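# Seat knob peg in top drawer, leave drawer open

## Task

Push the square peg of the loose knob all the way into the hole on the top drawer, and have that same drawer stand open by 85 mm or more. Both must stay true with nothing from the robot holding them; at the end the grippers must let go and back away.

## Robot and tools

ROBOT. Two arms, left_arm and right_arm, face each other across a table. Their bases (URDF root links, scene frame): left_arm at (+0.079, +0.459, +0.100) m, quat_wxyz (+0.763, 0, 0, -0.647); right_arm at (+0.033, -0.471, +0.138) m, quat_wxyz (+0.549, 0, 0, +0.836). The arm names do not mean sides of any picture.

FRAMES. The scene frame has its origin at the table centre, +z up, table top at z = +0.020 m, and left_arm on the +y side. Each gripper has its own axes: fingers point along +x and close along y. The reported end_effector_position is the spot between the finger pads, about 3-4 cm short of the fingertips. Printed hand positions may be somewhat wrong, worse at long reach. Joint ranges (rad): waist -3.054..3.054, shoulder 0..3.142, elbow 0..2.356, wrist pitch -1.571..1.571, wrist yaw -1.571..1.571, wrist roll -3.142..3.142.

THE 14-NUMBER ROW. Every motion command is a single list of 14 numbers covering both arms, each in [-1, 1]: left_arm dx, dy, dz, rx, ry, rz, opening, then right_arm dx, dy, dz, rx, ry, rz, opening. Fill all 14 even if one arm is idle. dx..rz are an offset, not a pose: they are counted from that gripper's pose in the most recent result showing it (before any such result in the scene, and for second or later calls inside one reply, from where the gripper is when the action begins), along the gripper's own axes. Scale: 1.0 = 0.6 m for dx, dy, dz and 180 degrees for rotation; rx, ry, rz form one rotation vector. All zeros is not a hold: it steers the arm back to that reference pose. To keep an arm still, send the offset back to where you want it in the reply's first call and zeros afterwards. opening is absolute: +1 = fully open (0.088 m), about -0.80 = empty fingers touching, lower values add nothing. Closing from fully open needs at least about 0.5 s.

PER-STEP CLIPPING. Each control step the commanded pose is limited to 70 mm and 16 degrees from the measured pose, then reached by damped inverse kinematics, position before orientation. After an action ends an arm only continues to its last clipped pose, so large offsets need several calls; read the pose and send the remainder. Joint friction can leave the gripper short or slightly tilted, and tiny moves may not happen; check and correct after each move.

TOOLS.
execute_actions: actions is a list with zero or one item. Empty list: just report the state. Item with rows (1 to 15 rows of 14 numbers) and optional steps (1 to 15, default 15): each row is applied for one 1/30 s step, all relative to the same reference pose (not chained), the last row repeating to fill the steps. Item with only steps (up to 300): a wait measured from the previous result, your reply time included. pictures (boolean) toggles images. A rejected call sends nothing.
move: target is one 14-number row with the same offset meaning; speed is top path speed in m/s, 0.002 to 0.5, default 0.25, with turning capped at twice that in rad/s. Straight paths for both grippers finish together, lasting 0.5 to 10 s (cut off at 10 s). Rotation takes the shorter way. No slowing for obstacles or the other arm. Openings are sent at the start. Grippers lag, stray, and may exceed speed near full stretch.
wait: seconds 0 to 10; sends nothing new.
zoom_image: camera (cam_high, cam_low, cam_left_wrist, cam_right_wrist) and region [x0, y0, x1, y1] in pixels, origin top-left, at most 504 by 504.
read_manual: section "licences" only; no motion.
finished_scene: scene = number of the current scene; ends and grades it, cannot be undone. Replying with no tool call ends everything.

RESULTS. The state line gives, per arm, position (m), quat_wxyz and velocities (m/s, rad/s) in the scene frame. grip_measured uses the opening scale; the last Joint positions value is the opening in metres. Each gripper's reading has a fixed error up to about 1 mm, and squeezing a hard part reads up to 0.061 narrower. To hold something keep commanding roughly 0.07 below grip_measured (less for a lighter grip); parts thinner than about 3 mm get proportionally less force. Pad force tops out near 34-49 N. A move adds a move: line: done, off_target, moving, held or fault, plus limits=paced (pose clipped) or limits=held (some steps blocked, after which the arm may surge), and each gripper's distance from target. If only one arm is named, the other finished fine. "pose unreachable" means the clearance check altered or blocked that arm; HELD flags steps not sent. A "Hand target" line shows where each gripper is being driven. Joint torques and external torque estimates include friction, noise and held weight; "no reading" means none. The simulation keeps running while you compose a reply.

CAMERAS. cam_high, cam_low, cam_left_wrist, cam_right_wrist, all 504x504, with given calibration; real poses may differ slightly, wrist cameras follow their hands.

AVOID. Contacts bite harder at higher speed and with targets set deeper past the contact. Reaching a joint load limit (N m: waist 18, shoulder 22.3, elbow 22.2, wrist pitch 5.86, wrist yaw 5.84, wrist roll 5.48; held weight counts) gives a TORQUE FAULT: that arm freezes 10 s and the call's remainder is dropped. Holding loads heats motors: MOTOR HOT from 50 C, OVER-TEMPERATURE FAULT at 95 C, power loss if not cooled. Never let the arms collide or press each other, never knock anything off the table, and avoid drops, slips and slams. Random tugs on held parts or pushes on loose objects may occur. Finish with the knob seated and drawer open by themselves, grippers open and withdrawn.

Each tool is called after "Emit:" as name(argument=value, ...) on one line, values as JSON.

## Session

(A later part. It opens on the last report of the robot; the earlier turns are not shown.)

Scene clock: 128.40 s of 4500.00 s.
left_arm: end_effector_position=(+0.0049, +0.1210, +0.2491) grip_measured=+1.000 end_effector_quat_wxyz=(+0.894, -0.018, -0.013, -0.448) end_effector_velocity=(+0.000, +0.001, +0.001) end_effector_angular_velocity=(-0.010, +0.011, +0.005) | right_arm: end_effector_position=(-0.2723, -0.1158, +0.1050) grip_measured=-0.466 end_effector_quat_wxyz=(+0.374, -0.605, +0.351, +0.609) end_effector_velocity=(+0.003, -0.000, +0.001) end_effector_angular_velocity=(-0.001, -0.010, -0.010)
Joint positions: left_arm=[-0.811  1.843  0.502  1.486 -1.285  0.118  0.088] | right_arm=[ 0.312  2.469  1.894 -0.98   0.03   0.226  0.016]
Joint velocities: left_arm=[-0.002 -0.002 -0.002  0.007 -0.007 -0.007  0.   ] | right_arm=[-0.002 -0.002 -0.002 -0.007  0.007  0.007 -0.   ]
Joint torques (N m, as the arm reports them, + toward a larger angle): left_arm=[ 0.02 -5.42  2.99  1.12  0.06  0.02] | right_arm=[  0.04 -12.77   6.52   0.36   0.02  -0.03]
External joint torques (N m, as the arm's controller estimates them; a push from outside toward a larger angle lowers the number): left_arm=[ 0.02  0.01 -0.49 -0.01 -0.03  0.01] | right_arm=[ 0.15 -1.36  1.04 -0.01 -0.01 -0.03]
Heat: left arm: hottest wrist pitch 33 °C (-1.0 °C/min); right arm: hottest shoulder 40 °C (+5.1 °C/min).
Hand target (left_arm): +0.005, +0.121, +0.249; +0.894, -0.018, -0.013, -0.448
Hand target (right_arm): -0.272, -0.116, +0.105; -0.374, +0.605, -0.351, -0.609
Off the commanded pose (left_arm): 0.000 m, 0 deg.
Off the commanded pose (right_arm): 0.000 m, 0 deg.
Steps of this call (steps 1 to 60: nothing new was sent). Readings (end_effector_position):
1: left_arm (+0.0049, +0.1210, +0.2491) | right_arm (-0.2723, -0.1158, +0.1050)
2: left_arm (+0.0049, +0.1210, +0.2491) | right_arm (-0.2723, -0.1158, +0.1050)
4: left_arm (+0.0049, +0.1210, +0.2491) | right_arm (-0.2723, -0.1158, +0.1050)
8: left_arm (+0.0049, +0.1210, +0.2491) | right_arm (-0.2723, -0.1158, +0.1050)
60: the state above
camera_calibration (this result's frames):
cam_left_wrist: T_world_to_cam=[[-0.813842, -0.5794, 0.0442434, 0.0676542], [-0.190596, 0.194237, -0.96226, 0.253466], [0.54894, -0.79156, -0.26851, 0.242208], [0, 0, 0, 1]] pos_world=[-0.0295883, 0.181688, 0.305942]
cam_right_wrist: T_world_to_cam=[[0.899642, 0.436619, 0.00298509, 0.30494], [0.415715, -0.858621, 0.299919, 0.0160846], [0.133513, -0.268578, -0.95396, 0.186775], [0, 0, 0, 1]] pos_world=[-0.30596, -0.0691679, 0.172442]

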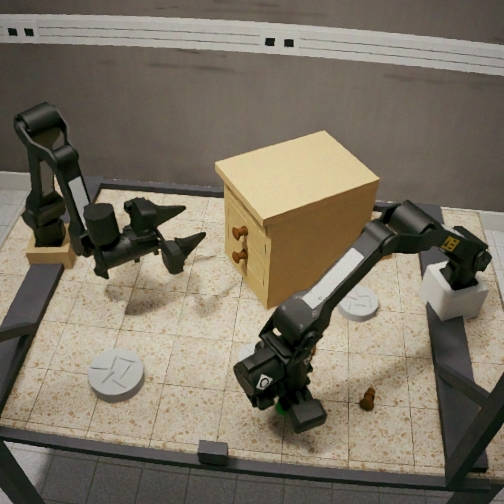

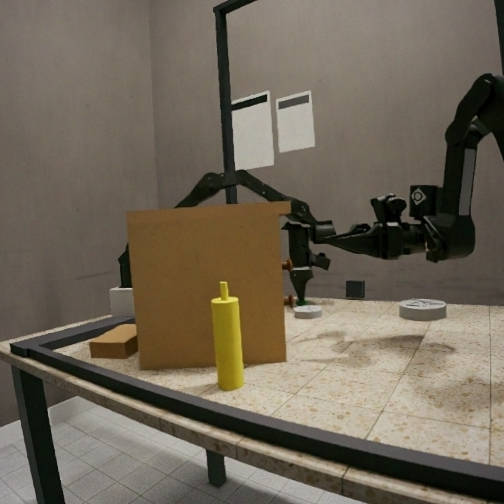

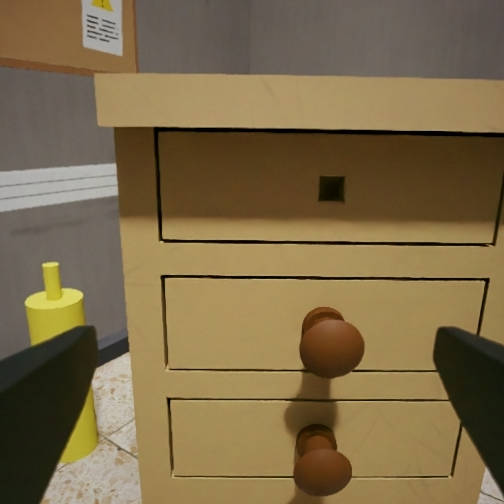

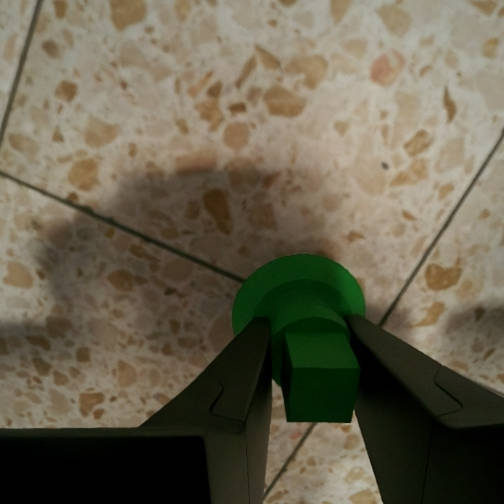

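Emit:
move(target=[0,0,0,0,0,0,1,-0.2,0,0,0,0,0,-0.6], speed=0.12)

Scene clock: 159.57 s of 4500.00 s.
left_arm: end_effector_position=(+0.0049, +0.1210, +0.2491) grip_measured=+1.000 end_effector_quat_wxyz=(+0.894, -0.018, -0.013, -0.448) end_effector_velocity=(+0.004, +0.002, -0.001) end_effector_angular_velocity=(+0.003, +0.004, +0.024) | right_arm: end_effector_position=(-0.2749, -0.1212, +0.2231) grip_measured=-0.466 end_effector_quat_wxyz=(+0.370, -0.608, +0.350, +0.609) end_effector_velocity=(+0.001, -0.005, +0.002) end_effector_angular_velocity=(-0.028, +0.005, +0.005)
Joint positions: left_arm=[-0.811  1.843  0.502  1.486 -1.285  0.118  0.088] | right_arm=[ 0.323  2.386  2.221 -1.396  0.027  0.228  0.016]
Joint velocities: left_arm=[ 0.002 -0.002 -0.002 -0.007 -0.022 -0.007  0.   ] | right_arm=[-0.002 -0.002  0.002 -0.022 -0.022 -0.007 -0.   ]
Joint torques (N m, as the arm reports them, + toward a larger angle): left_arm=[-0.12 -5.61  3.23  1.13  0.11  0.03] | right_arm=[ -0.22 -12.56   7.67   0.27   0.1    0.18]
External joint torques (N m, as the arm's controller estimates them; a push from outside toward a larger angle lowers the number): left_arm=[-0.15 -0.21 -0.25  0.    0.03  0.02] | right_arm=[-0.31 -1.41  2.   -0.08  0.08  0.18]
Heat: left arm: hottest wrist pitch 33 °C (+0.0 °C/min); right arm: hottest shoulder 44 °C (+8.0 °C/min).
Hand target (left_arm): +0.005, +0.121, +0.249; +0.894, -0.018, -0.013, -0.448
Hand target (right_arm): -0.274, -0.119, +0.225; -0.374, +0.605, -0.351, -0.609
Off the commanded pose (left_arm): 0.000 m, 0 deg.
Off the commanded pose (right_arm): 0.003 m, 1 deg.
After step 90, 25.93 s passed at rest.
move: done
camera_calibration (this result's frames):
cam_left_wrist: T_world_to_cam=[[-0.813842, -0.5794, 0.0442434, 0.0676542], [-0.190596, 0.194237, -0.96226, 0.253466], [0.54894, -0.79156, -0.26851, 0.242208], [0, 0, 0, 1]] pos_world=[-0.0295883, 0.181688, 0.305942]
cam_right_wrist: T_world_to_cam=[[0.895926, 0.444198, 0.0023515, 0.309311], [0.42224, -0.853258, 0.306046, -0.0218109], [0.137951, -0.273201, -0.952014, 0.298635], [0, 0, 0, 1]] pos_world=[-0.309107, -0.0744182, 0.290252]

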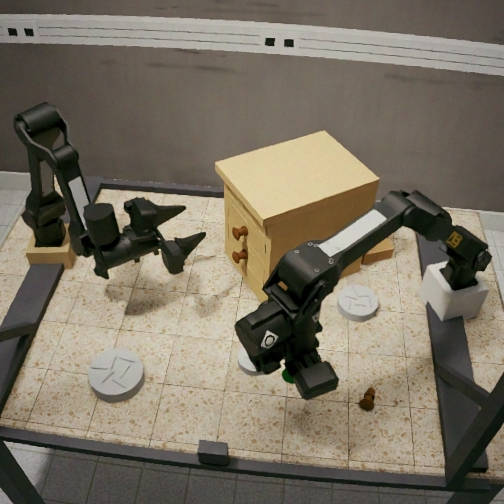

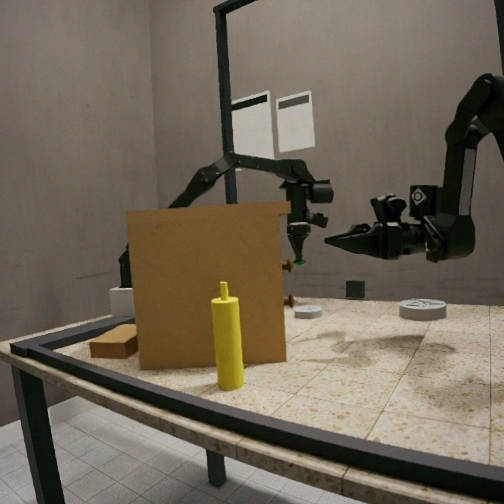

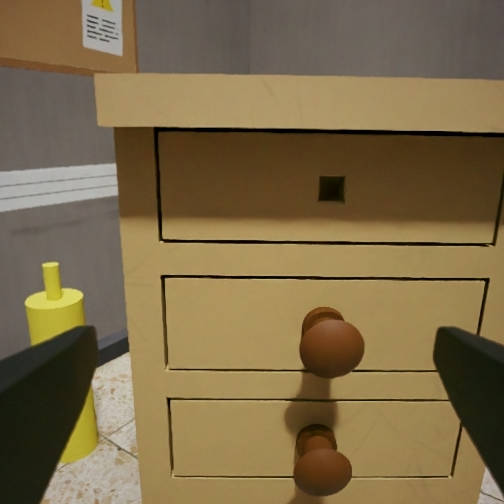

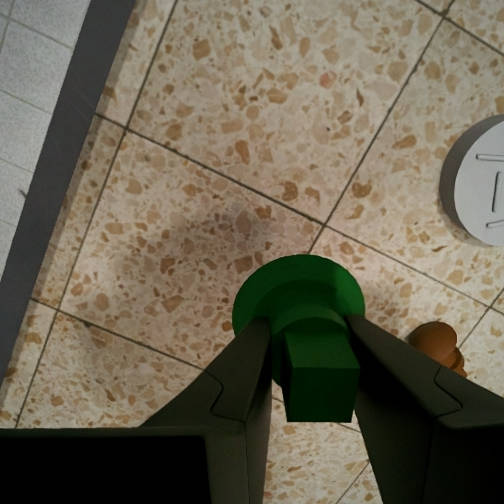

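Emit:
move(target=[-0.103,-0.141,0.285,0,0,-0.121,1,-0.321,-0.356,-0.07,-0.3285,-0.3278,-0.4062,-0.6], speed=0.15)

Scene clock: 174.40 s of 4500.00 s.
left_arm: end_effector_position=(-0.0999, +0.1264, +0.4091) grip_measured=+1.000 end_effector_quat_wxyz=(+0.796, -0.001, -0.020, -0.606) end_effector_velocity=(+0.000, +0.001, -0.001) end_effector_angular_velocity=(+0.006, +0.009, +0.004) | right_arm: end_effector_position=(-0.0703, -0.0593, +0.4255) grip_measured=-0.466 end_effector_quat_wxyz=(+0.432, -0.429, -0.560, +0.562) end_effector_velocity=(+0.002, -0.001, +0.001) end_effector_angular_velocity=(+0.009, -0.005, +0.010)
Joint positions: left_arm=[-1.027  1.408  0.904  0.581 -1.131  0.093  0.088] | right_arm=[-0.171  1.361  0.822  0.541 -0.025 -1.567  0.016]
Joint velocities: left_arm=[-0.002 -0.002  0.002 -0.022 -0.007 -0.022  0.   ] | right_arm=[-0.012 -0.007 -0.007  0.007 -0.022 -0.007 -0.   ]
Joint torques (N m, as the arm reports them, + toward a larger angle): left_arm=[-0.35 -6.71  7.41  1.14  0.18 -0.1 ] | right_arm=[-0.26 -6.44  6.41  2.14 -0.21 -0.18]
External joint torques (N m, as the arm's controller estimates them; a push from outside toward a larger angle lowers the number): left_arm=[-0.36 -1.66  1.19 -0.12  0.14 -0.11] | right_arm=[-0.22 -1.08 -0.51  0.38 -0.22 -0.24]
Heat: left arm: hottest shoulder 33 °C (+0.0 °C/min); right arm: hottest shoulder 44 °C (+7.0 °C/min).
Hand target (left_arm): -0.100, +0.128, +0.419; +0.793, -0.016, -0.016, -0.609
Hand target (right_arm): -0.069, -0.061, +0.421; -0.427, +0.431, +0.561, -0.563
Off the commanded pose (left_arm): 0.010 m, 2 deg.
Off the commanded pose (right_arm): 0.005 m, 1 deg.
After step 90, 4.93 s passed at rest.
move: off_target (left_arm)
camera_calibration (this result's frames):
cam_left_wrist: T_world_to_cam=[[-0.969209, -0.246236, 0.0012577, -0.0616622], [-0.069325, 0.267961, -0.960932, 0.388634], [0.236279, -0.931431, -0.276781, 0.336827], [0, 0, 0, 1]] pos_world=[-0.112407, 0.194409, 0.466756]
cam_right_wrist: T_world_to_cam=[[0.0399462, 0.030856, 0.998725, -0.410687], [0.99713, -0.0655627, -0.0378568, 0.116091], [0.064311, 0.997371, -0.0333864, 0.159221], [0, 0, 0, 1]] pos_world=[-0.109592, -0.138519, 0.419874]

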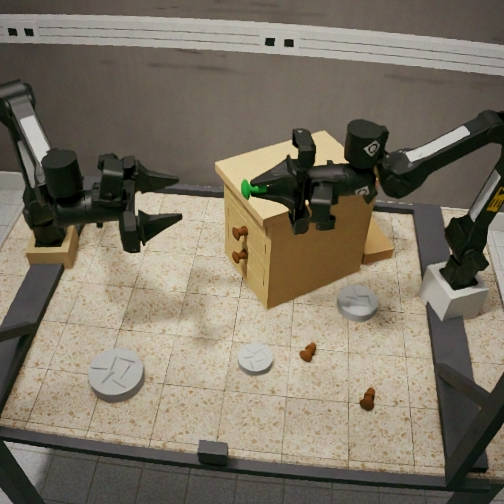

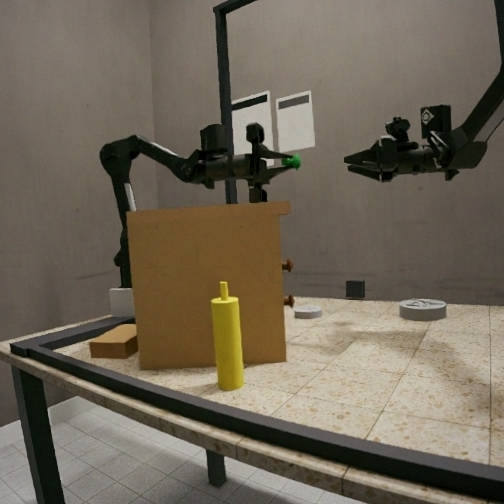

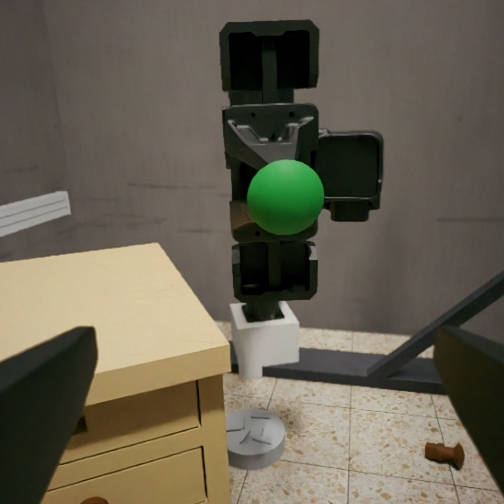

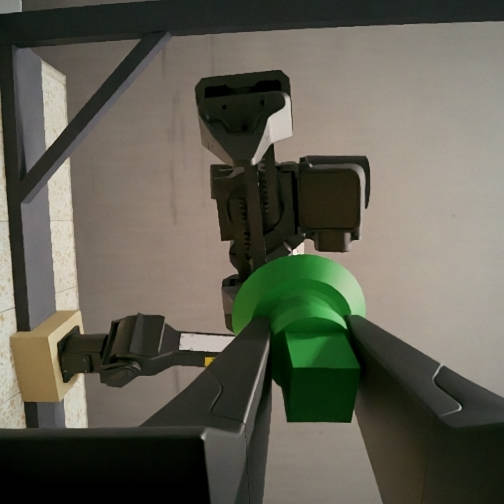

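Emit:
move(target=[0.125,-0.025,0.04,0,0.012,0,1,0,0,0,0,0,0,-0.6], speed=0.08)

Scene clock: 182.60 s of 4500.00 s.
left_arm: end_effector_position=(-0.0947, +0.0546, +0.4337) grip_measured=+1.000 end_effector_quat_wxyz=(+0.796, +0.012, -0.007, -0.605) end_effector_velocity=(+0.001, -0.002, -0.001) end_effector_angular_velocity=(+0.011, -0.004, +0.010) | right_arm: end_effector_position=(-0.0701, -0.0592, +0.4259) grip_measured=-0.466 end_effector_quat_wxyz=(+0.432, -0.428, -0.561, +0.562) end_effector_velocity=(-0.002, -0.001, -0.002) end_effector_angular_velocity=(-0.005, -0.009, +0.020)
Joint positions: left_arm=[-0.854  1.564  1.193  0.364 -0.961  0.022  0.088] | right_arm=[-0.172  1.361  0.822  0.543 -0.028 -1.568  0.016]
Joint velocities: left_arm=[ 0.002  0.007  0.012 -0.022 -0.007 -0.007  0.   ] | right_arm=[-0.002 -0.002 -0.002 -0.007 -0.022 -0.007 -0.   ]
Joint torques (N m, as the arm reports them, + toward a larger angle): left_arm=[ 0.44 -5.48  7.57  1.23  0.13 -0.06] | right_arm=[ 0.08 -5.96  8.21  1.92  0.06  0.07]
External joint torques (N m, as the arm's controller estimates them; a push from outside toward a larger angle lowers the number): left_arm=[ 0.44  0.85  1.18 -0.13  0.14 -0.07] | right_arm=[ 0.04 -0.61  1.28  0.16  0.07  0.01]
Heat: left arm: hottest shoulder 33 °C (+0.0 °C/min); right arm: hottest shoulder 42 °C (+3.0 °C/min).
Hand target (left_arm): -0.096, +0.051, +0.435; +0.796, +0.010, -0.006, -0.606
Hand target (right_arm): -0.070, -0.059, +0.426; -0.432, +0.429, +0.561, -0.562
Off the commanded pose (left_arm): 0.004 m, 0 deg.
Off the commanded pose (right_arm): 0.000 m, 0 deg.
After step 90, 3.73 s passed at rest.
move: done
camera_calibration (this result's frames):
cam_left_wrist: T_world_to_cam=[[-0.968823, -0.247731, -0.00336581, -0.0721866], [-0.0743533, 0.303685, -0.949867, 0.424673], [0.236334, -0.920003, -0.312637, 0.29044], [0, 0, 0, 1]] pos_world=[-0.107001, 0.120355, 0.493942]
cam_right_wrist: T_world_to_cam=[[0.0395277, 0.0292203, 0.998791, -0.41118], [0.997219, -0.06436, -0.0375826, 0.115927], [0.063184, 0.997499, -0.031683, 0.158399], [0, 0, 0, 1]] pos_world=[-0.10936, -0.138526, 0.420058]

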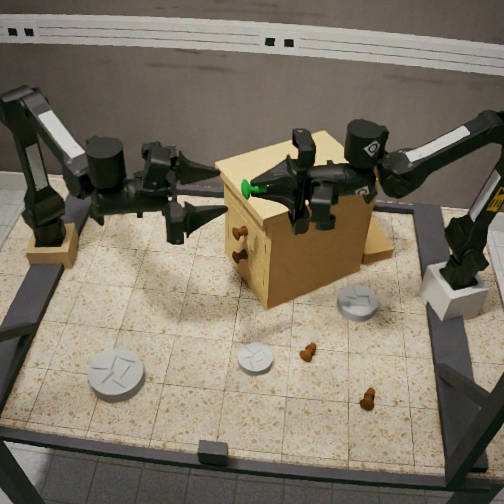

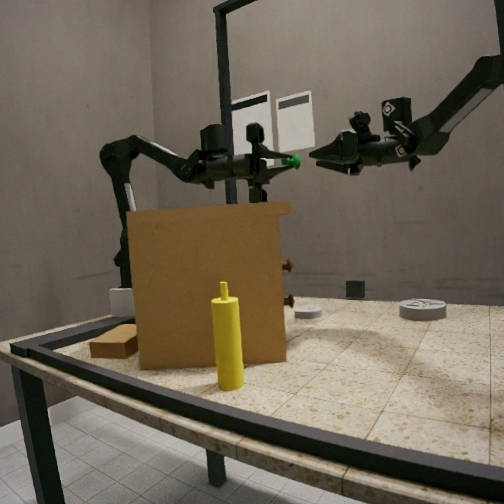

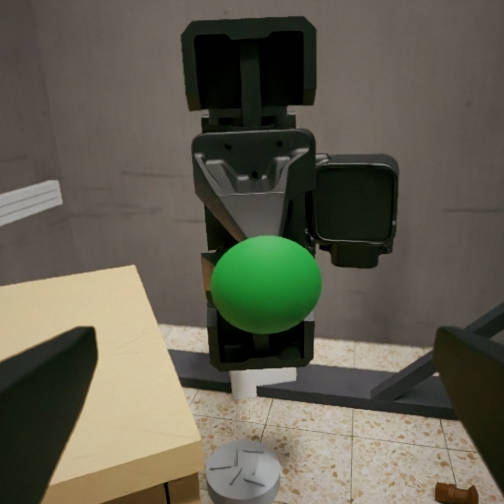

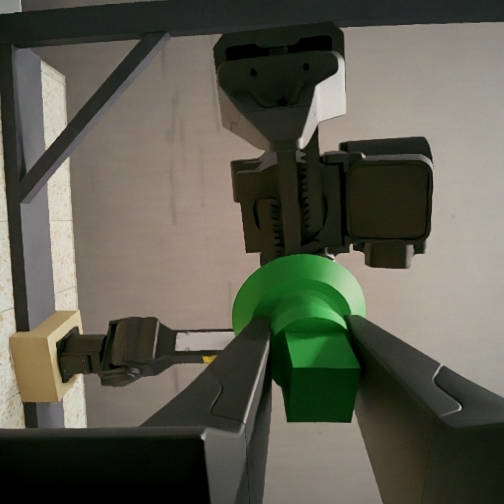

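Emit:
move(target=[0.085,0,-0.003,0,0,0,1,0,0,0,0,0,0,-0.6], speed=0.05)

Scene clock: 187.50 s of 4500.00 s.
left_arm: end_effector_position=(-0.0807, +0.0095, +0.4301) grip_measured=+1.000 end_effector_quat_wxyz=(+0.796, +0.015, -0.006, -0.605) end_effector_velocity=(+0.000, -0.000, +0.003) end_effector_angular_velocity=(-0.008, +0.023, -0.005) | right_arm: end_effector_position=(-0.0701, -0.0592, +0.4258) grip_measured=-0.466 end_effector_quat_wxyz=(+0.431, -0.428, -0.561, +0.562) end_effector_velocity=(-0.002, -0.002, -0.004) end_effector_angular_velocity=(-0.010, -0.010, +0.020)
Joint positions: left_arm=[-0.746  1.672  1.295  0.366 -0.854  0.022  0.088] | right_arm=[-0.172  1.361  0.822  0.542 -0.028 -1.568  0.016]
Joint velocities: left_arm=[ 0.002 -0.002  0.007 -0.007  0.007 -0.022  0.   ] | right_arm=[-0.002 -0.002 -0.007 -0.007 -0.022 -0.007  0.   ]
Joint torques (N m, as the arm reports them, + toward a larger angle): left_arm=[ 0.24 -6.11  7.47  1.6   0.13  0.11] | right_arm=[ 0.01 -5.88  8.18  2.04 -0.01  0.05]
External joint torques (N m, as the arm's controller estimates them; a push from outside toward a larger angle lowers the number): left_arm=[0.2  1.09 1.   0.17 0.14 0.1 ] | right_arm=[ 0.03 -0.59  1.32  0.29 -0.01 -0.01]
Heat: left arm: hottest shoulder 33 °C (+0.0 °C/min); right arm: hottest shoulder 41 °C (+1.0 °C/min).
Hand target (left_arm): -0.081, +0.006, +0.432; +0.796, +0.012, -0.007, -0.605
Hand target (right_arm): -0.070, -0.059, +0.426; -0.431, +0.428, +0.561, -0.562
Off the commanded pose (left_arm): 0.004 m, 0 deg.
Off the commanded pose (right_arm): 0.000 m, 0 deg.
After step 90, 0.50 s passed at rest.
move: done
camera_calibration (this result's frames):
cam_left_wrist: T_world_to_cam=[[-0.968529, -0.248823, -0.00626248, -0.068546], [-0.0729084, 0.307668, -0.948696, 0.435534], [0.237985, -0.918383, -0.316127, 0.246135], [0, 0, 0, 1]] pos_world=[-0.093211, 0.07499, 0.49057]
cam_right_wrist: T_world_to_cam=[[0.0394385, 0.0295907, 0.998784, -0.411078], [0.997222, -0.0643739, -0.0374697, 0.115876], [0.0631869, 0.997487, -0.0320473, 0.15855], [0, 0, 0, 1]] pos_world=[-0.10936, -0.138528, 0.420001]

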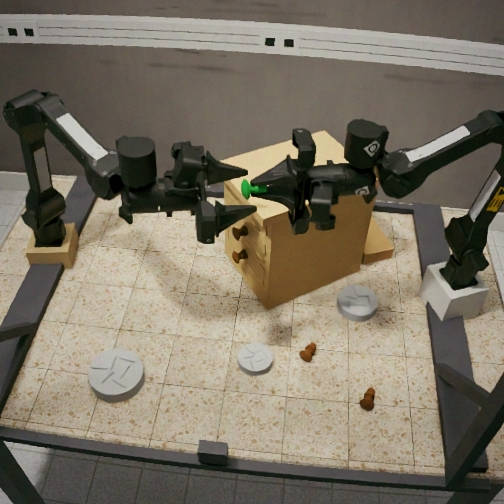

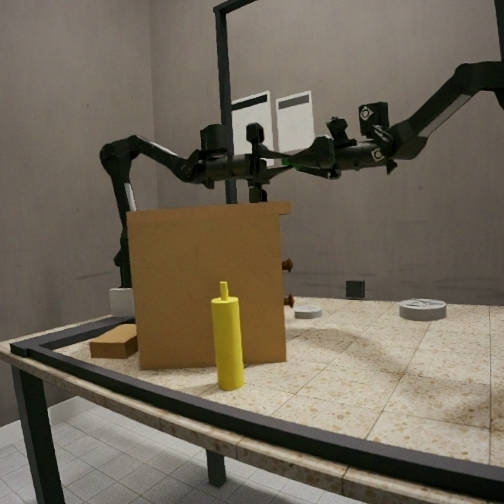

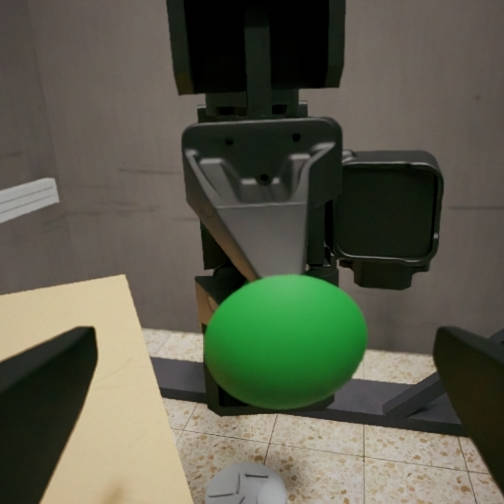

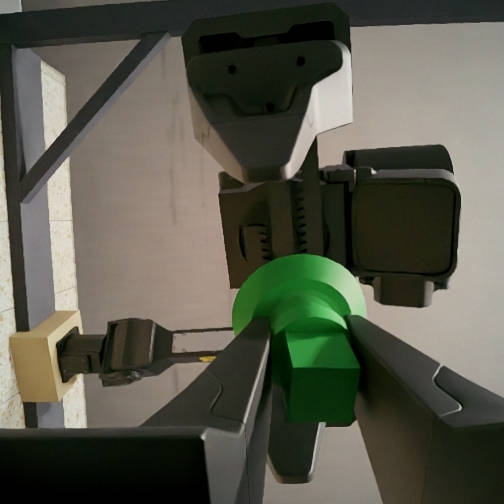

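Emit:
move(target=[0.022,-0.011,0.013,0,0,0,0.4,0,0,0,0,0,0,-0.6], speed=0.03)

Scene clock: 192.90 s of 4500.00 s.
left_arm: end_effector_position=(-0.0831, -0.0010, +0.4368) grip_measured=+0.404 end_effector_quat_wxyz=(+0.797, +0.015, -0.006, -0.604) end_effector_velocity=(-0.001, -0.000, +0.002) end_effector_angular_velocity=(+0.008, -0.011, +0.005) | right_arm: end_effector_position=(-0.0701, -0.0592, +0.4258) grip_measured=-0.466 end_effector_quat_wxyz=(+0.431, -0.428, -0.561, +0.562) end_effector_velocity=(+0.000, -0.001, +0.002) end_effector_angular_velocity=(+0.004, -0.007, +0.015)
Joint positions: left_arm=[-0.736  1.707  1.361  0.333 -0.844  0.022  0.059] | right_arm=[-0.172  1.361  0.822  0.542 -0.028 -1.568  0.016]
Joint velocities: left_arm=[-0.002  0.002  0.017 -0.022 -0.007  0.007 -0.   ] | right_arm=[-0.007 -0.007  0.002 -0.007 -0.022 -0.007  0.   ]
Joint torques (N m, as the arm reports them, + toward a larger angle): left_arm=[ 0.22 -6.56  7.63  1.28  0.17  0.04] | right_arm=[ 0.03 -5.92  8.18  2.04  0.    0.04]
External joint torques (N m, as the arm's controller estimates them; a push from outside toward a larger angle lowers the number): left_arm=[ 0.25  0.95  1.11 -0.17  0.18  0.03] | right_arm=[ 0.06 -0.49  1.21  0.26 -0.01 -0.02]
Heat: left arm: hottest elbow 34 °C (+1.0 °C/min); right arm: hottest shoulder 40 °C (-1.0 °C/min).
Hand target (left_arm): -0.084, -0.005, +0.438; +0.796, +0.014, -0.006, -0.605
Hand target (right_arm): -0.070, -0.059, +0.426; -0.431, +0.428, +0.561, -0.562
Off the commanded pose (left_arm): 0.004 m, 0 deg.
Off the commanded pose (right_arm): 0.000 m, 0 deg.
After step 90, 1.57 s passed at rest.
move: done
camera_calibration (this result's frames):
cam_left_wrist: T_world_to_cam=[[-0.968336, -0.249558, -0.00674917, -0.073173], [-0.0728378, 0.308277, -0.948504, 0.444858], [0.238788, -0.917979, -0.316693, 0.239495], [0, 0, 0, 1]] pos_world=[-0.0956421, 0.0644509, 0.497302]
cam_right_wrist: T_world_to_cam=[[0.0394385, 0.0295907, 0.998784, -0.411078], [0.997222, -0.0643739, -0.0374697, 0.115876], [0.0631869, 0.997487, -0.0320473, 0.15855], [0, 0, 0, 1]] pos_world=[-0.10936, -0.138528, 0.420001]

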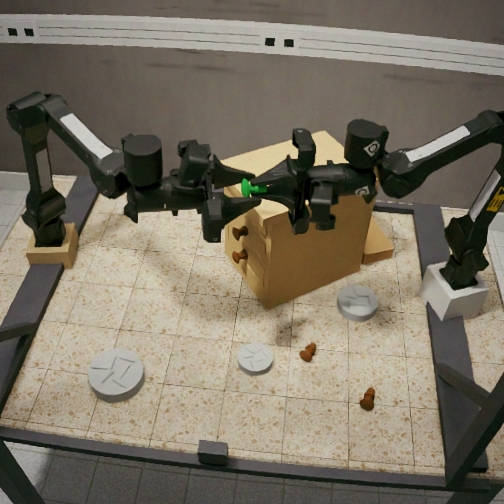

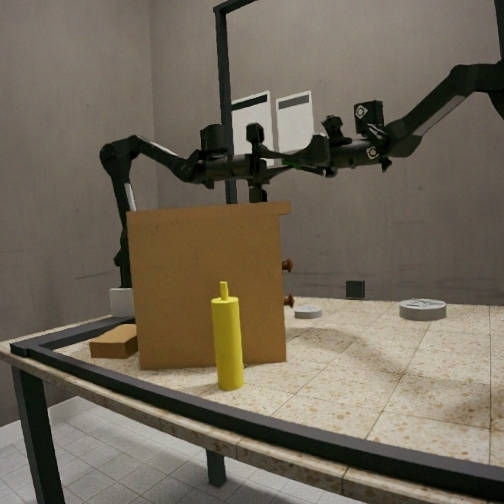

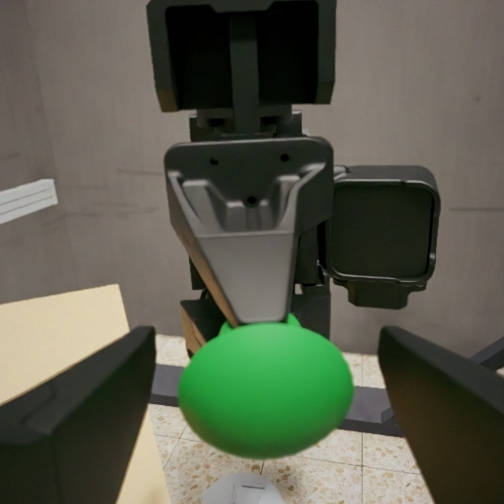

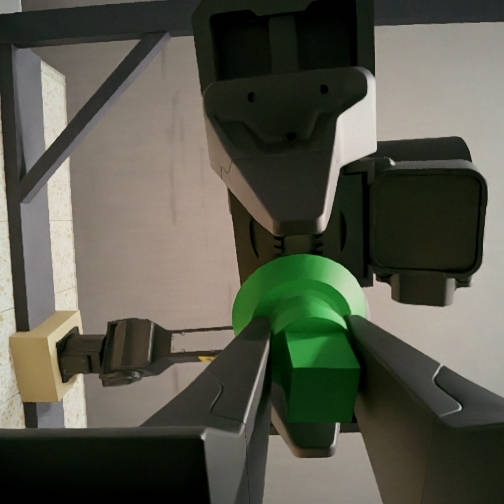

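Emit:
execute_actions(actions=[{"rows":[[0,0,0,0,0,0,-0.15,0,0,0,0,0,0,-0.6]],"steps":15}])

Scene clock: 195.73 s of 4500.00 s.
left_arm: end_effector_position=(-0.0828, -0.0014, +0.4369) grip_measured=-0.127 end_effector_quat_wxyz=(+0.797, +0.015, -0.006, -0.604) end_effector_velocity=(-0.002, +0.002, -0.001) end_effector_angular_velocity=(+0.004, +0.003, +0.000) | right_arm: end_effector_position=(-0.0711, -0.0595, +0.4258) grip_measured=-0.466 end_effector_quat_wxyz=(+0.431, -0.428, -0.562, +0.562) end_effector_velocity=(+0.002, +0.000, +0.001) end_effector_angular_velocity=(+0.003, -0.022, -0.010)
Joint positions: left_arm=[-0.735  1.708  1.363  0.332 -0.845  0.022  0.033] | right_arm=[-0.169  1.361  0.822  0.542 -0.028 -1.568  0.016]
Joint velocities: left_arm=[-0.007 -0.002 -0.002 -0.007 -0.007 -0.007 -0.003] | right_arm=[-0.002 -0.002  0.002 -0.007  0.007 -0.022 -0.   ]
Joint torques (N m, as the arm reports them, + toward a larger angle): left_arm=[-0.12 -7.82  5.65  1.47 -0.04  0.03] | right_arm=[-0.19 -5.9   8.21  2.04  0.02  0.05]
External joint torques (N m, as the arm's controller estimates them; a push from outside toward a larger angle lowers the number): left_arm=[-0.07 -0.29 -0.89  0.02 -0.03  0.02] | right_arm=[-0.16 -0.58  1.27  0.27  0.01 -0.01]
Heat: left arm: hottest elbow 35 °C (+2.0 °C/min); right arm: hottest shoulder 40 °C (-1.0 °C/min).
Hand target (left_arm): -0.083, -0.001, +0.437; +0.797, +0.015, -0.006, -0.604
Hand target (right_arm): -0.070, -0.059, +0.426; -0.431, +0.428, +0.561, -0.562
Off the commanded pose (left_arm): 0.000 m, 0 deg.
Off the commanded pose (right_arm): 0.001 m, 0 deg.
Steps of this call (steps 1 to 70: nothing new was sent; steps 71 to 85: all 15 steps of this action). Readings (end_effector_position):
71: left_arm (-0.0831, -0.0013, +0.4369) | right_arm (-0.0701, -0.0592, +0.4258)
72: left_arm (-0.0831, -0.0013, +0.4369) | right_arm (-0.0701, -0.0592, +0.4258)
74: left_arm (-0.0831, -0.0013, +0.4369) | right_arm (-0.0701, -0.0592, +0.4258)
78: left_arm (-0.0828, -0.0014, +0.4369) | right_arm (-0.0711, -0.0595, +0.4258)
85: the state above
camera_calibration (this result's frames):
cam_left_wrist: T_world_to_cam=[[-0.968049, -0.250664, -0.00703248, -0.0728938], [-0.0729912, 0.308496, -0.948421, 0.445025], [0.239905, -0.917604, -0.316935, 0.23932], [0, 0, 0, 1]] pos_world=[-0.0954958, 0.064041, 0.497407]
cam_right_wrist: T_world_to_cam=[[0.0393582, 0.0296956, 0.998784, -0.41103], [0.997391, -0.0617108, -0.0374686, 0.117024], [0.0605231, 0.997652, -0.032047, 0.158685], [0, 0, 0, 1]] pos_world=[-0.110145, -0.138885, 0.420001]

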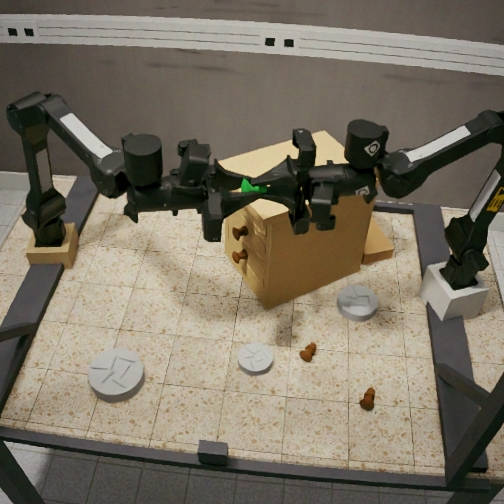

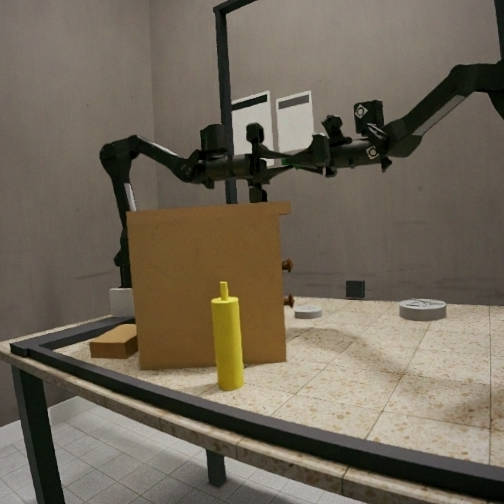

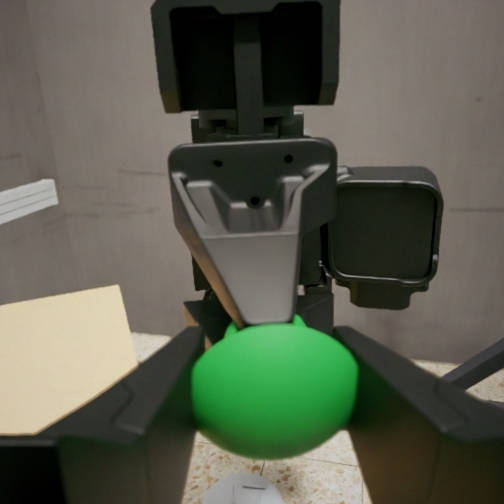

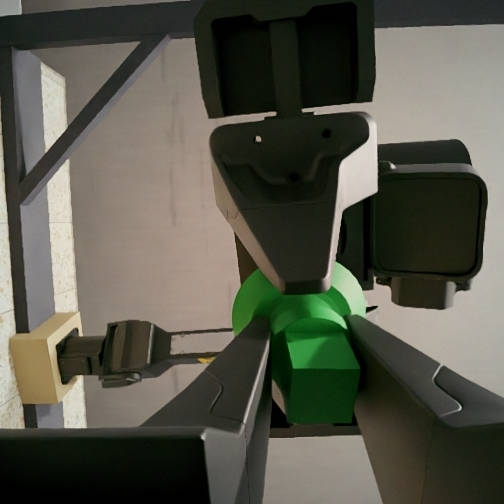

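Emit:
execute_actions(actions=[{"rows":[[0,0,0,0,0,0,-0.22,0,0,0,0,0,0,-0.6]],"steps":10}], pictures=false)

Scene clock: 197.77 s of 4500.00 s.
left_arm: end_effector_position=(-0.0828, -0.0014, +0.4369) grip_measured=-0.140 end_effector_quat_wxyz=(+0.797, +0.015, -0.006, -0.604) end_effector_velocity=(+0.000, +0.001, -0.001) end_effector_angular_velocity=(+0.004, +0.003, +0.005) | right_arm: end_effector_position=(-0.0711, -0.0595, +0.4258) grip_measured=-0.466 end_effector_quat_wxyz=(+0.431, -0.428, -0.562, +0.562) end_effector_velocity=(+0.002, +0.001, -0.004) end_effector_angular_velocity=(-0.010, -0.010, -0.010)
Joint positions: left_arm=[-0.735  1.708  1.363  0.332 -0.845  0.022  0.032] | right_arm=[-0.169  1.361  0.822  0.542 -0.028 -1.568  0.016]
Joint velocities: left_arm=[-0.002 -0.002 -0.002 -0.007 -0.007 -0.007 -0.   ] | right_arm=[-0.002  0.002 -0.002 -0.007  0.007 -0.007 -0.   ]
Joint torques (N m, as the arm reports them, + toward a larger angle): left_arm=[-0.04 -7.73  6.01  1.45 -0.03  0.02] | right_arm=[ 0.01 -5.92  8.19  2.04  0.    0.06]
External joint torques (N m, as the arm's controller estimates them; a push from outside toward a larger angle lowers the number): left_arm=[-0.04 -0.23 -0.5   0.01 -0.03  0.01] | right_arm=[ 0.02 -0.62  1.29  0.28 -0.01  0.  ]
Heat: left arm: hottest elbow 35 °C (+2.0 °C/min); right arm: hottest shoulder 40 °C (-1.0 °C/min).
Hand target (left_arm): -0.083, -0.001, +0.437; +0.797, +0.015, -0.006, -0.604
Hand target (right_arm): -0.071, -0.059, +0.426; -0.431, +0.428, +0.562, -0.562
Off the commanded pose (left_arm): 0.000 m, 0 deg.
Off the commanded pose (right_arm): 0.000 m, 0 deg.
Steps of this call (steps 1 to 51: nothing new was sent; steps 52 to 61: all 10 steps of this action). Readings (end_effector_position):
52: left_arm (-0.0828, -0.0014, +0.4369) | right_arm (-0.0711, -0.0595, +0.4258)
53: left_arm (-0.0828, -0.0014, +0.4369) | right_arm (-0.0711, -0.0595, +0.4258)
55: left_arm (-0.0828, -0.0014, +0.4369) | right_arm (-0.0711, -0.0595, +0.4258)
59: left_arm (-0.0828, -0.0014, +0.4369) | right_arm (-0.0711, -0.0595, +0.4258)
61: the state above

Gripped. Release right and back off.

Emit:
execute_actions(actions=[{"rows":[[0,0,0,0,0,0,-0.22,0,0,0,0,0,0,0.3]],"steps":12}], pictures=false)

Emit:
move(target=[0,0,0,0,0,0,-0.22,-0.2,0,0,0,0,0,0.3], speed=0.15)

Scene clock: 200.20 s of 4500.00 s.
left_arm: end_effector_position=(-0.0828, -0.0014, +0.4369) grip_measured=-0.140 end_effector_quat_wxyz=(+0.797, +0.015, -0.006, -0.604) end_effector_velocity=(+0.003, +0.003, +0.004) end_effector_angular_velocity=(-0.012, +0.013, +0.020) | right_arm: end_effector_position=(-0.0711, -0.0595, +0.4258) grip_measured=+0.261 end_effector_quat_wxyz=(+0.431, -0.428, -0.562, +0.562) end_effector_velocity=(+0.002, +0.000, +0.001) end_effector_angular_velocity=(+0.003, -0.022, -0.000)
Joint positions: left_arm=[-0.735  1.708  1.363  0.332 -0.845  0.022  0.032] | right_arm=[-0.169  1.361  0.822  0.542 -0.028 -1.568  0.052]
Joint velocities: left_arm=[-0.002 -0.007 -0.002  0.007 -0.022 -0.007 -0.   ] | right_arm=[-0.007 -0.002  0.002 -0.007 -0.007 -0.022  0.015]
Joint torques (N m, as the arm reports them, + toward a larger angle): left_arm=[-0.09 -7.82  5.99  1.46 -0.03  0.03] | right_arm=[ 0.01 -5.92  8.24  2.03 -0.01  0.05]
External joint torques (N m, as the arm's controller estimates them; a push from outside toward a larger angle lowers the number): left_arm=[-0.09 -0.23 -0.58  0.   -0.02  0.02] | right_arm=[ 0.08 -0.59  1.31  0.27 -0.03 -0.01]
Heat: left arm: hottest elbow 35 °C (+2.0 °C/min); right arm: hottest shoulder 39 °C (-3.0 °C/min).
Hand target (left_arm): -0.083, -0.001, +0.437; +0.797, +0.015, -0.006, -0.604
Hand target (right_arm): -0.071, -0.059, +0.426; -0.431, +0.428, +0.562, -0.562
Off the commanded pose (left_arm): 0.000 m, 0 deg.
Off the commanded pose (right_arm): 0.000 m, 0 deg.
Steps of this call (steps 1 to 61: nothing new was sent; steps 62 to 73: all 12 steps of this action). Readings (end_effector_position):
62: left_arm (-0.0830, -0.0013, +0.4369) | right_arm (-0.0711, -0.0595, +0.4258)
63: left_arm (-0.0828, -0.0014, +0.4369) | right_arm (-0.0711, -0.0595, +0.4258)
65: left_arm (-0.0828, -0.0014, +0.4369) | right_arm (-0.0711, -0.0595, +0.4258)
69: left_arm (-0.0828, -0.0014, +0.4369) | right_arm (-0.0711, -0.0595, +0.4258)
73: the state above

Scene clock: 201.90 s of 4500.00 s.
left_arm: end_effector_position=(-0.0828, -0.0014, +0.4369) grip_measured=-0.140 end_effector_quat_wxyz=(+0.797, +0.015, -0.006, -0.604) end_effector_velocity=(-0.000, +0.000, -0.003) end_effector_angular_velocity=(+0.008, +0.000, +0.005) | right_arm: end_effector_position=(-0.0401, -0.1737, +0.4325) grip_measured=+0.298 end_effector_quat_wxyz=(+0.435, -0.425, -0.564, +0.558) end_effector_velocity=(+0.004, -0.003, +0.000) end_effector_angular_velocity=(+0.003, -0.022, -0.015)
Joint positions: left_arm=[-0.735  1.708  1.363  0.332 -0.845  0.022  0.032] | right_arm=[-0.187  0.797  0.552  0.262 -0.043 -1.568  0.054]
Joint velocities: left_arm=[-0.002  0.002 -0.002 -0.007 -0.007 -0.007 -0.   ] | right_arm=[-0.007 -0.022 -0.002 -0.022  0.007 -0.022  0.   ]
Joint torques (N m, as the arm reports them, + toward a larger angle): left_arm=[-0.15 -7.86  6.02  1.43 -0.07  0.  ] | right_arm=[-0.27 -2.43  6.57  1.84 -0.22  0.07]
External joint torques (N m, as the arm's controller estimates them; a push from outside toward a larger angle lowers the number): left_arm=[-0.14 -0.47 -0.43  0.01 -0.07 -0.01] | right_arm=[-0.27 -0.6  -0.58  0.08 -0.22  0.01]
Heat: left arm: hottest elbow 35 °C (+2.0 °C/min); right arm: hottest shoulder 39 °C (-3.0 °C/min).
Hand target (left_arm): -0.083, -0.001, +0.437; +0.797, +0.015, -0.006, -0.604
Hand target (right_arm): -0.040, -0.175, +0.426; -0.431, +0.428, +0.562, -0.562
Off the commanded pose (left_arm): 0.000 m, 0 deg.
Off the commanded pose (right_arm): 0.007 m, 1 deg.
move: done
camera_calibration (this result's frames):
cam_left_wrist: T_world_to_cam=[[-0.968049, -0.250664, -0.00703248, -0.0728938], [-0.0729912, 0.308496, -0.948421, 0.445025], [0.239905, -0.917604, -0.316935, 0.23932], [0, 0, 0, 1]] pos_world=[-0.0954958, 0.064041, 0.497407]
cam_right_wrist: T_world_to_cam=[[0.0423934, 0.0161943, 0.99897, -0.417884], [0.997106, -0.0638463, -0.0412793, 0.080519], [0.063112, 0.997828, -0.0188541, 0.265417], [0, 0, 0, 1]] pos_world=[-0.0793214, -0.252932, 0.425781]

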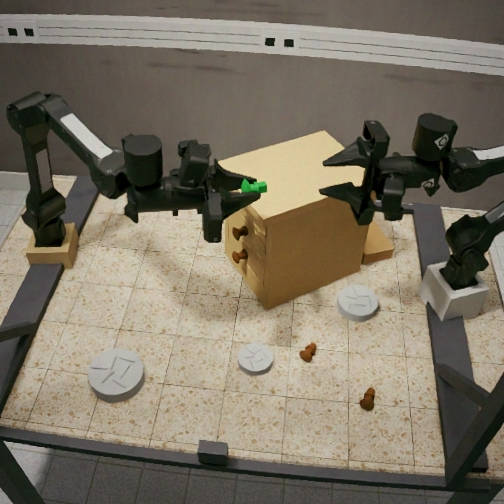

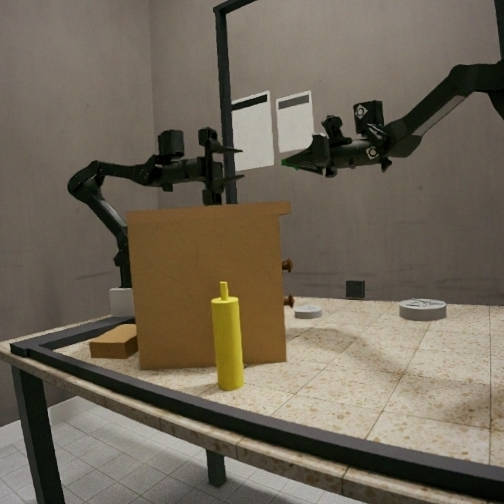

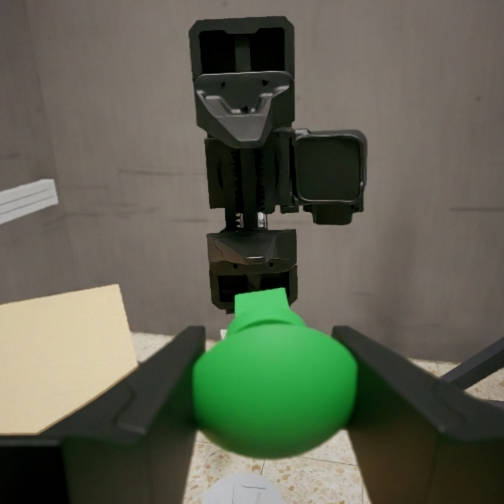

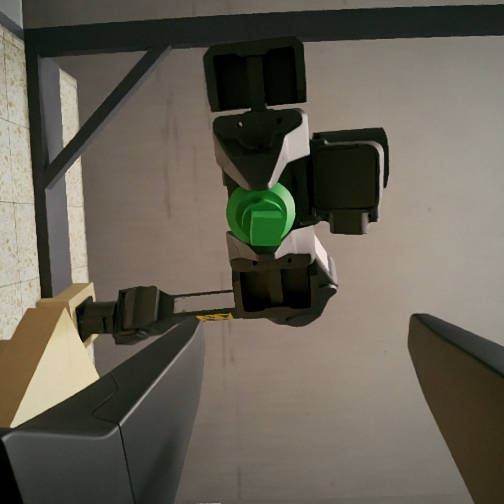

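Emit:
zoom_image(camera="cam_left_wrist", region=[180, 260, 380, 460])

Emit:
zoom_image(camera="cam_right_wrist", region=[200, 100, 400, 300])

Region (180, 260, 380, 460) of cam_left_wrist's 504x504 image, scaled by 2.520, with more detail than that image has.

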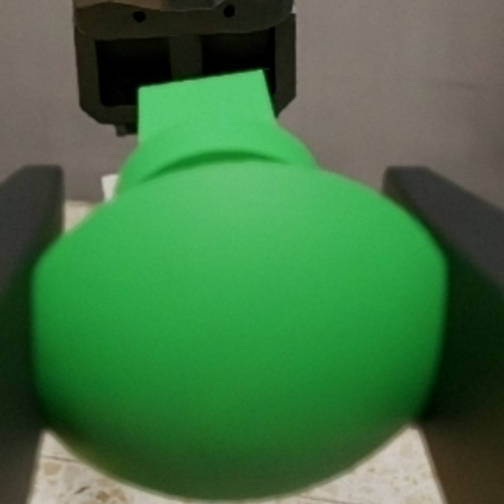

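Region (200, 100, 400, 300) of cam_right_wrist's 504x504 image, scaled by 2.520, with more detail than that image has.

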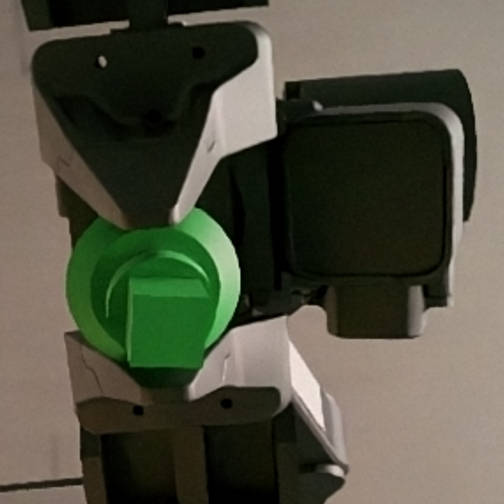

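Emit:
move(target=[-0.101,0.146,-0.262,-0.01,0,0.113,-0.22,-0.05,0,0,0,0,0,0.3], speed=0.15)

Scene clock: 224.07 s of 4500.00 s.
left_arm: end_effector_position=(-0.0099, +0.0815, +0.2886) grip_measured=-0.140 end_effector_quat_wxyz=(+0.891, -0.006, +0.003, -0.455) end_effector_velocity=(+0.004, +0.005, -0.008) end_effector_angular_velocity=(-0.002, -0.002, +0.020) | right_arm: end_effector_position=(-0.0324, -0.2023, +0.4389) grip_measured=+0.298 end_effector_quat_wxyz=(+0.440, -0.422, -0.567, +0.555) end_effector_velocity=(-0.000, -0.002, +0.001) end_effector_angular_velocity=(+0.001, +0.007, +0.005)
Joint positions: left_arm=[-0.77   1.731  0.72   1.009 -1.234 -0.016  0.032] | right_arm=[-0.194  0.64   0.533  0.138 -0.047 -1.568  0.054]
Joint velocities: left_arm=[-0.002  0.017 -0.027  0.051 -0.022  0.007 -0.   ] | right_arm=[-0.002 -0.007  0.002 -0.007 -0.007  0.007  0.   ]
Joint torques (N m, as the arm reports them, + toward a larger angle): left_arm=[-0.44 -5.1   3.8   1.5  -0.25  0.14] | right_arm=[-0.28 -1.32  6.47  1.88 -0.21  0.07]
External joint torques (N m, as the arm's controller estimates them; a push from outside toward a larger angle lowers the number): left_arm=[-0.48  0.93 -1.08  0.29 -0.25  0.13] | right_arm=[-0.29 -0.32 -0.61  0.13 -0.21  0.01]
Heat: left arm: hottest shoulder 35 °C (+2.0 °C/min); right arm: hottest shoulder 36 °C (-8.1 °C/min).
Hand target (left_arm): -0.010, +0.083, +0.283; +0.891, +0.001, +0.001, -0.454
Hand target (right_arm): -0.032, -0.202, +0.432; -0.435, +0.425, +0.564, -0.558
Off the commanded pose (left_arm): 0.006 m, 1 deg.
Off the commanded pose (right_arm): 0.007 m, 1 deg.
After step 90, 17.43 s passed at rest.
move: done
camera_calibration (this result's frames):
cam_left_wrist: T_world_to_cam=[[-0.820968, -0.569704, 0.0380691, 0.0318862], [-0.205624, 0.232795, -0.950539, 0.289659], [0.532664, -0.78819, -0.308262, 0.240723], [0, 0, 0, 1]] pos_world=[-0.0424861, 0.14047, 0.348324]
cam_right_wrist: T_world_to_cam=[[0.0453009, 0.0026465, 0.99897, -0.426822], [0.996783, -0.0663102, -0.0450261, 0.0724076], [0.0661227, 0.997796, -0.00564189, 0.287846], [0, 0, 0, 1]] pos_world=[-0.0718724, -0.28128, 0.431266]

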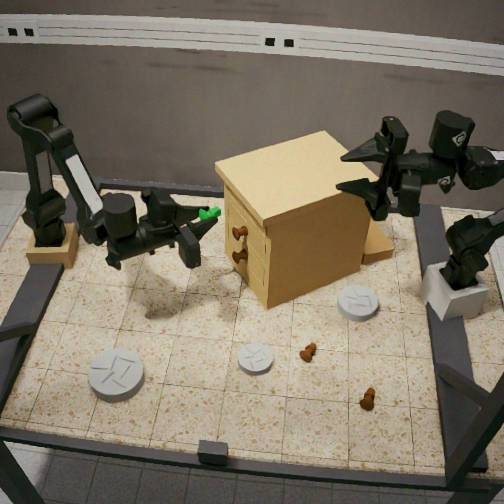

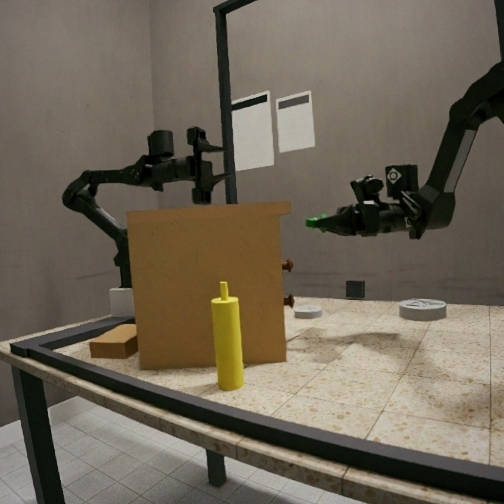

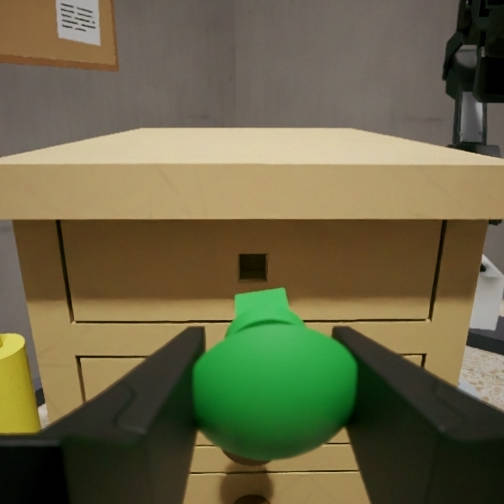

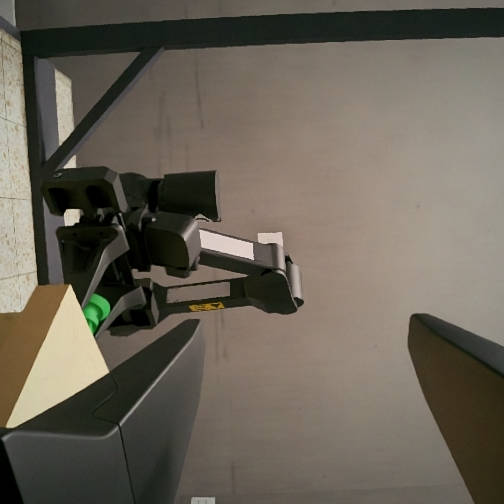

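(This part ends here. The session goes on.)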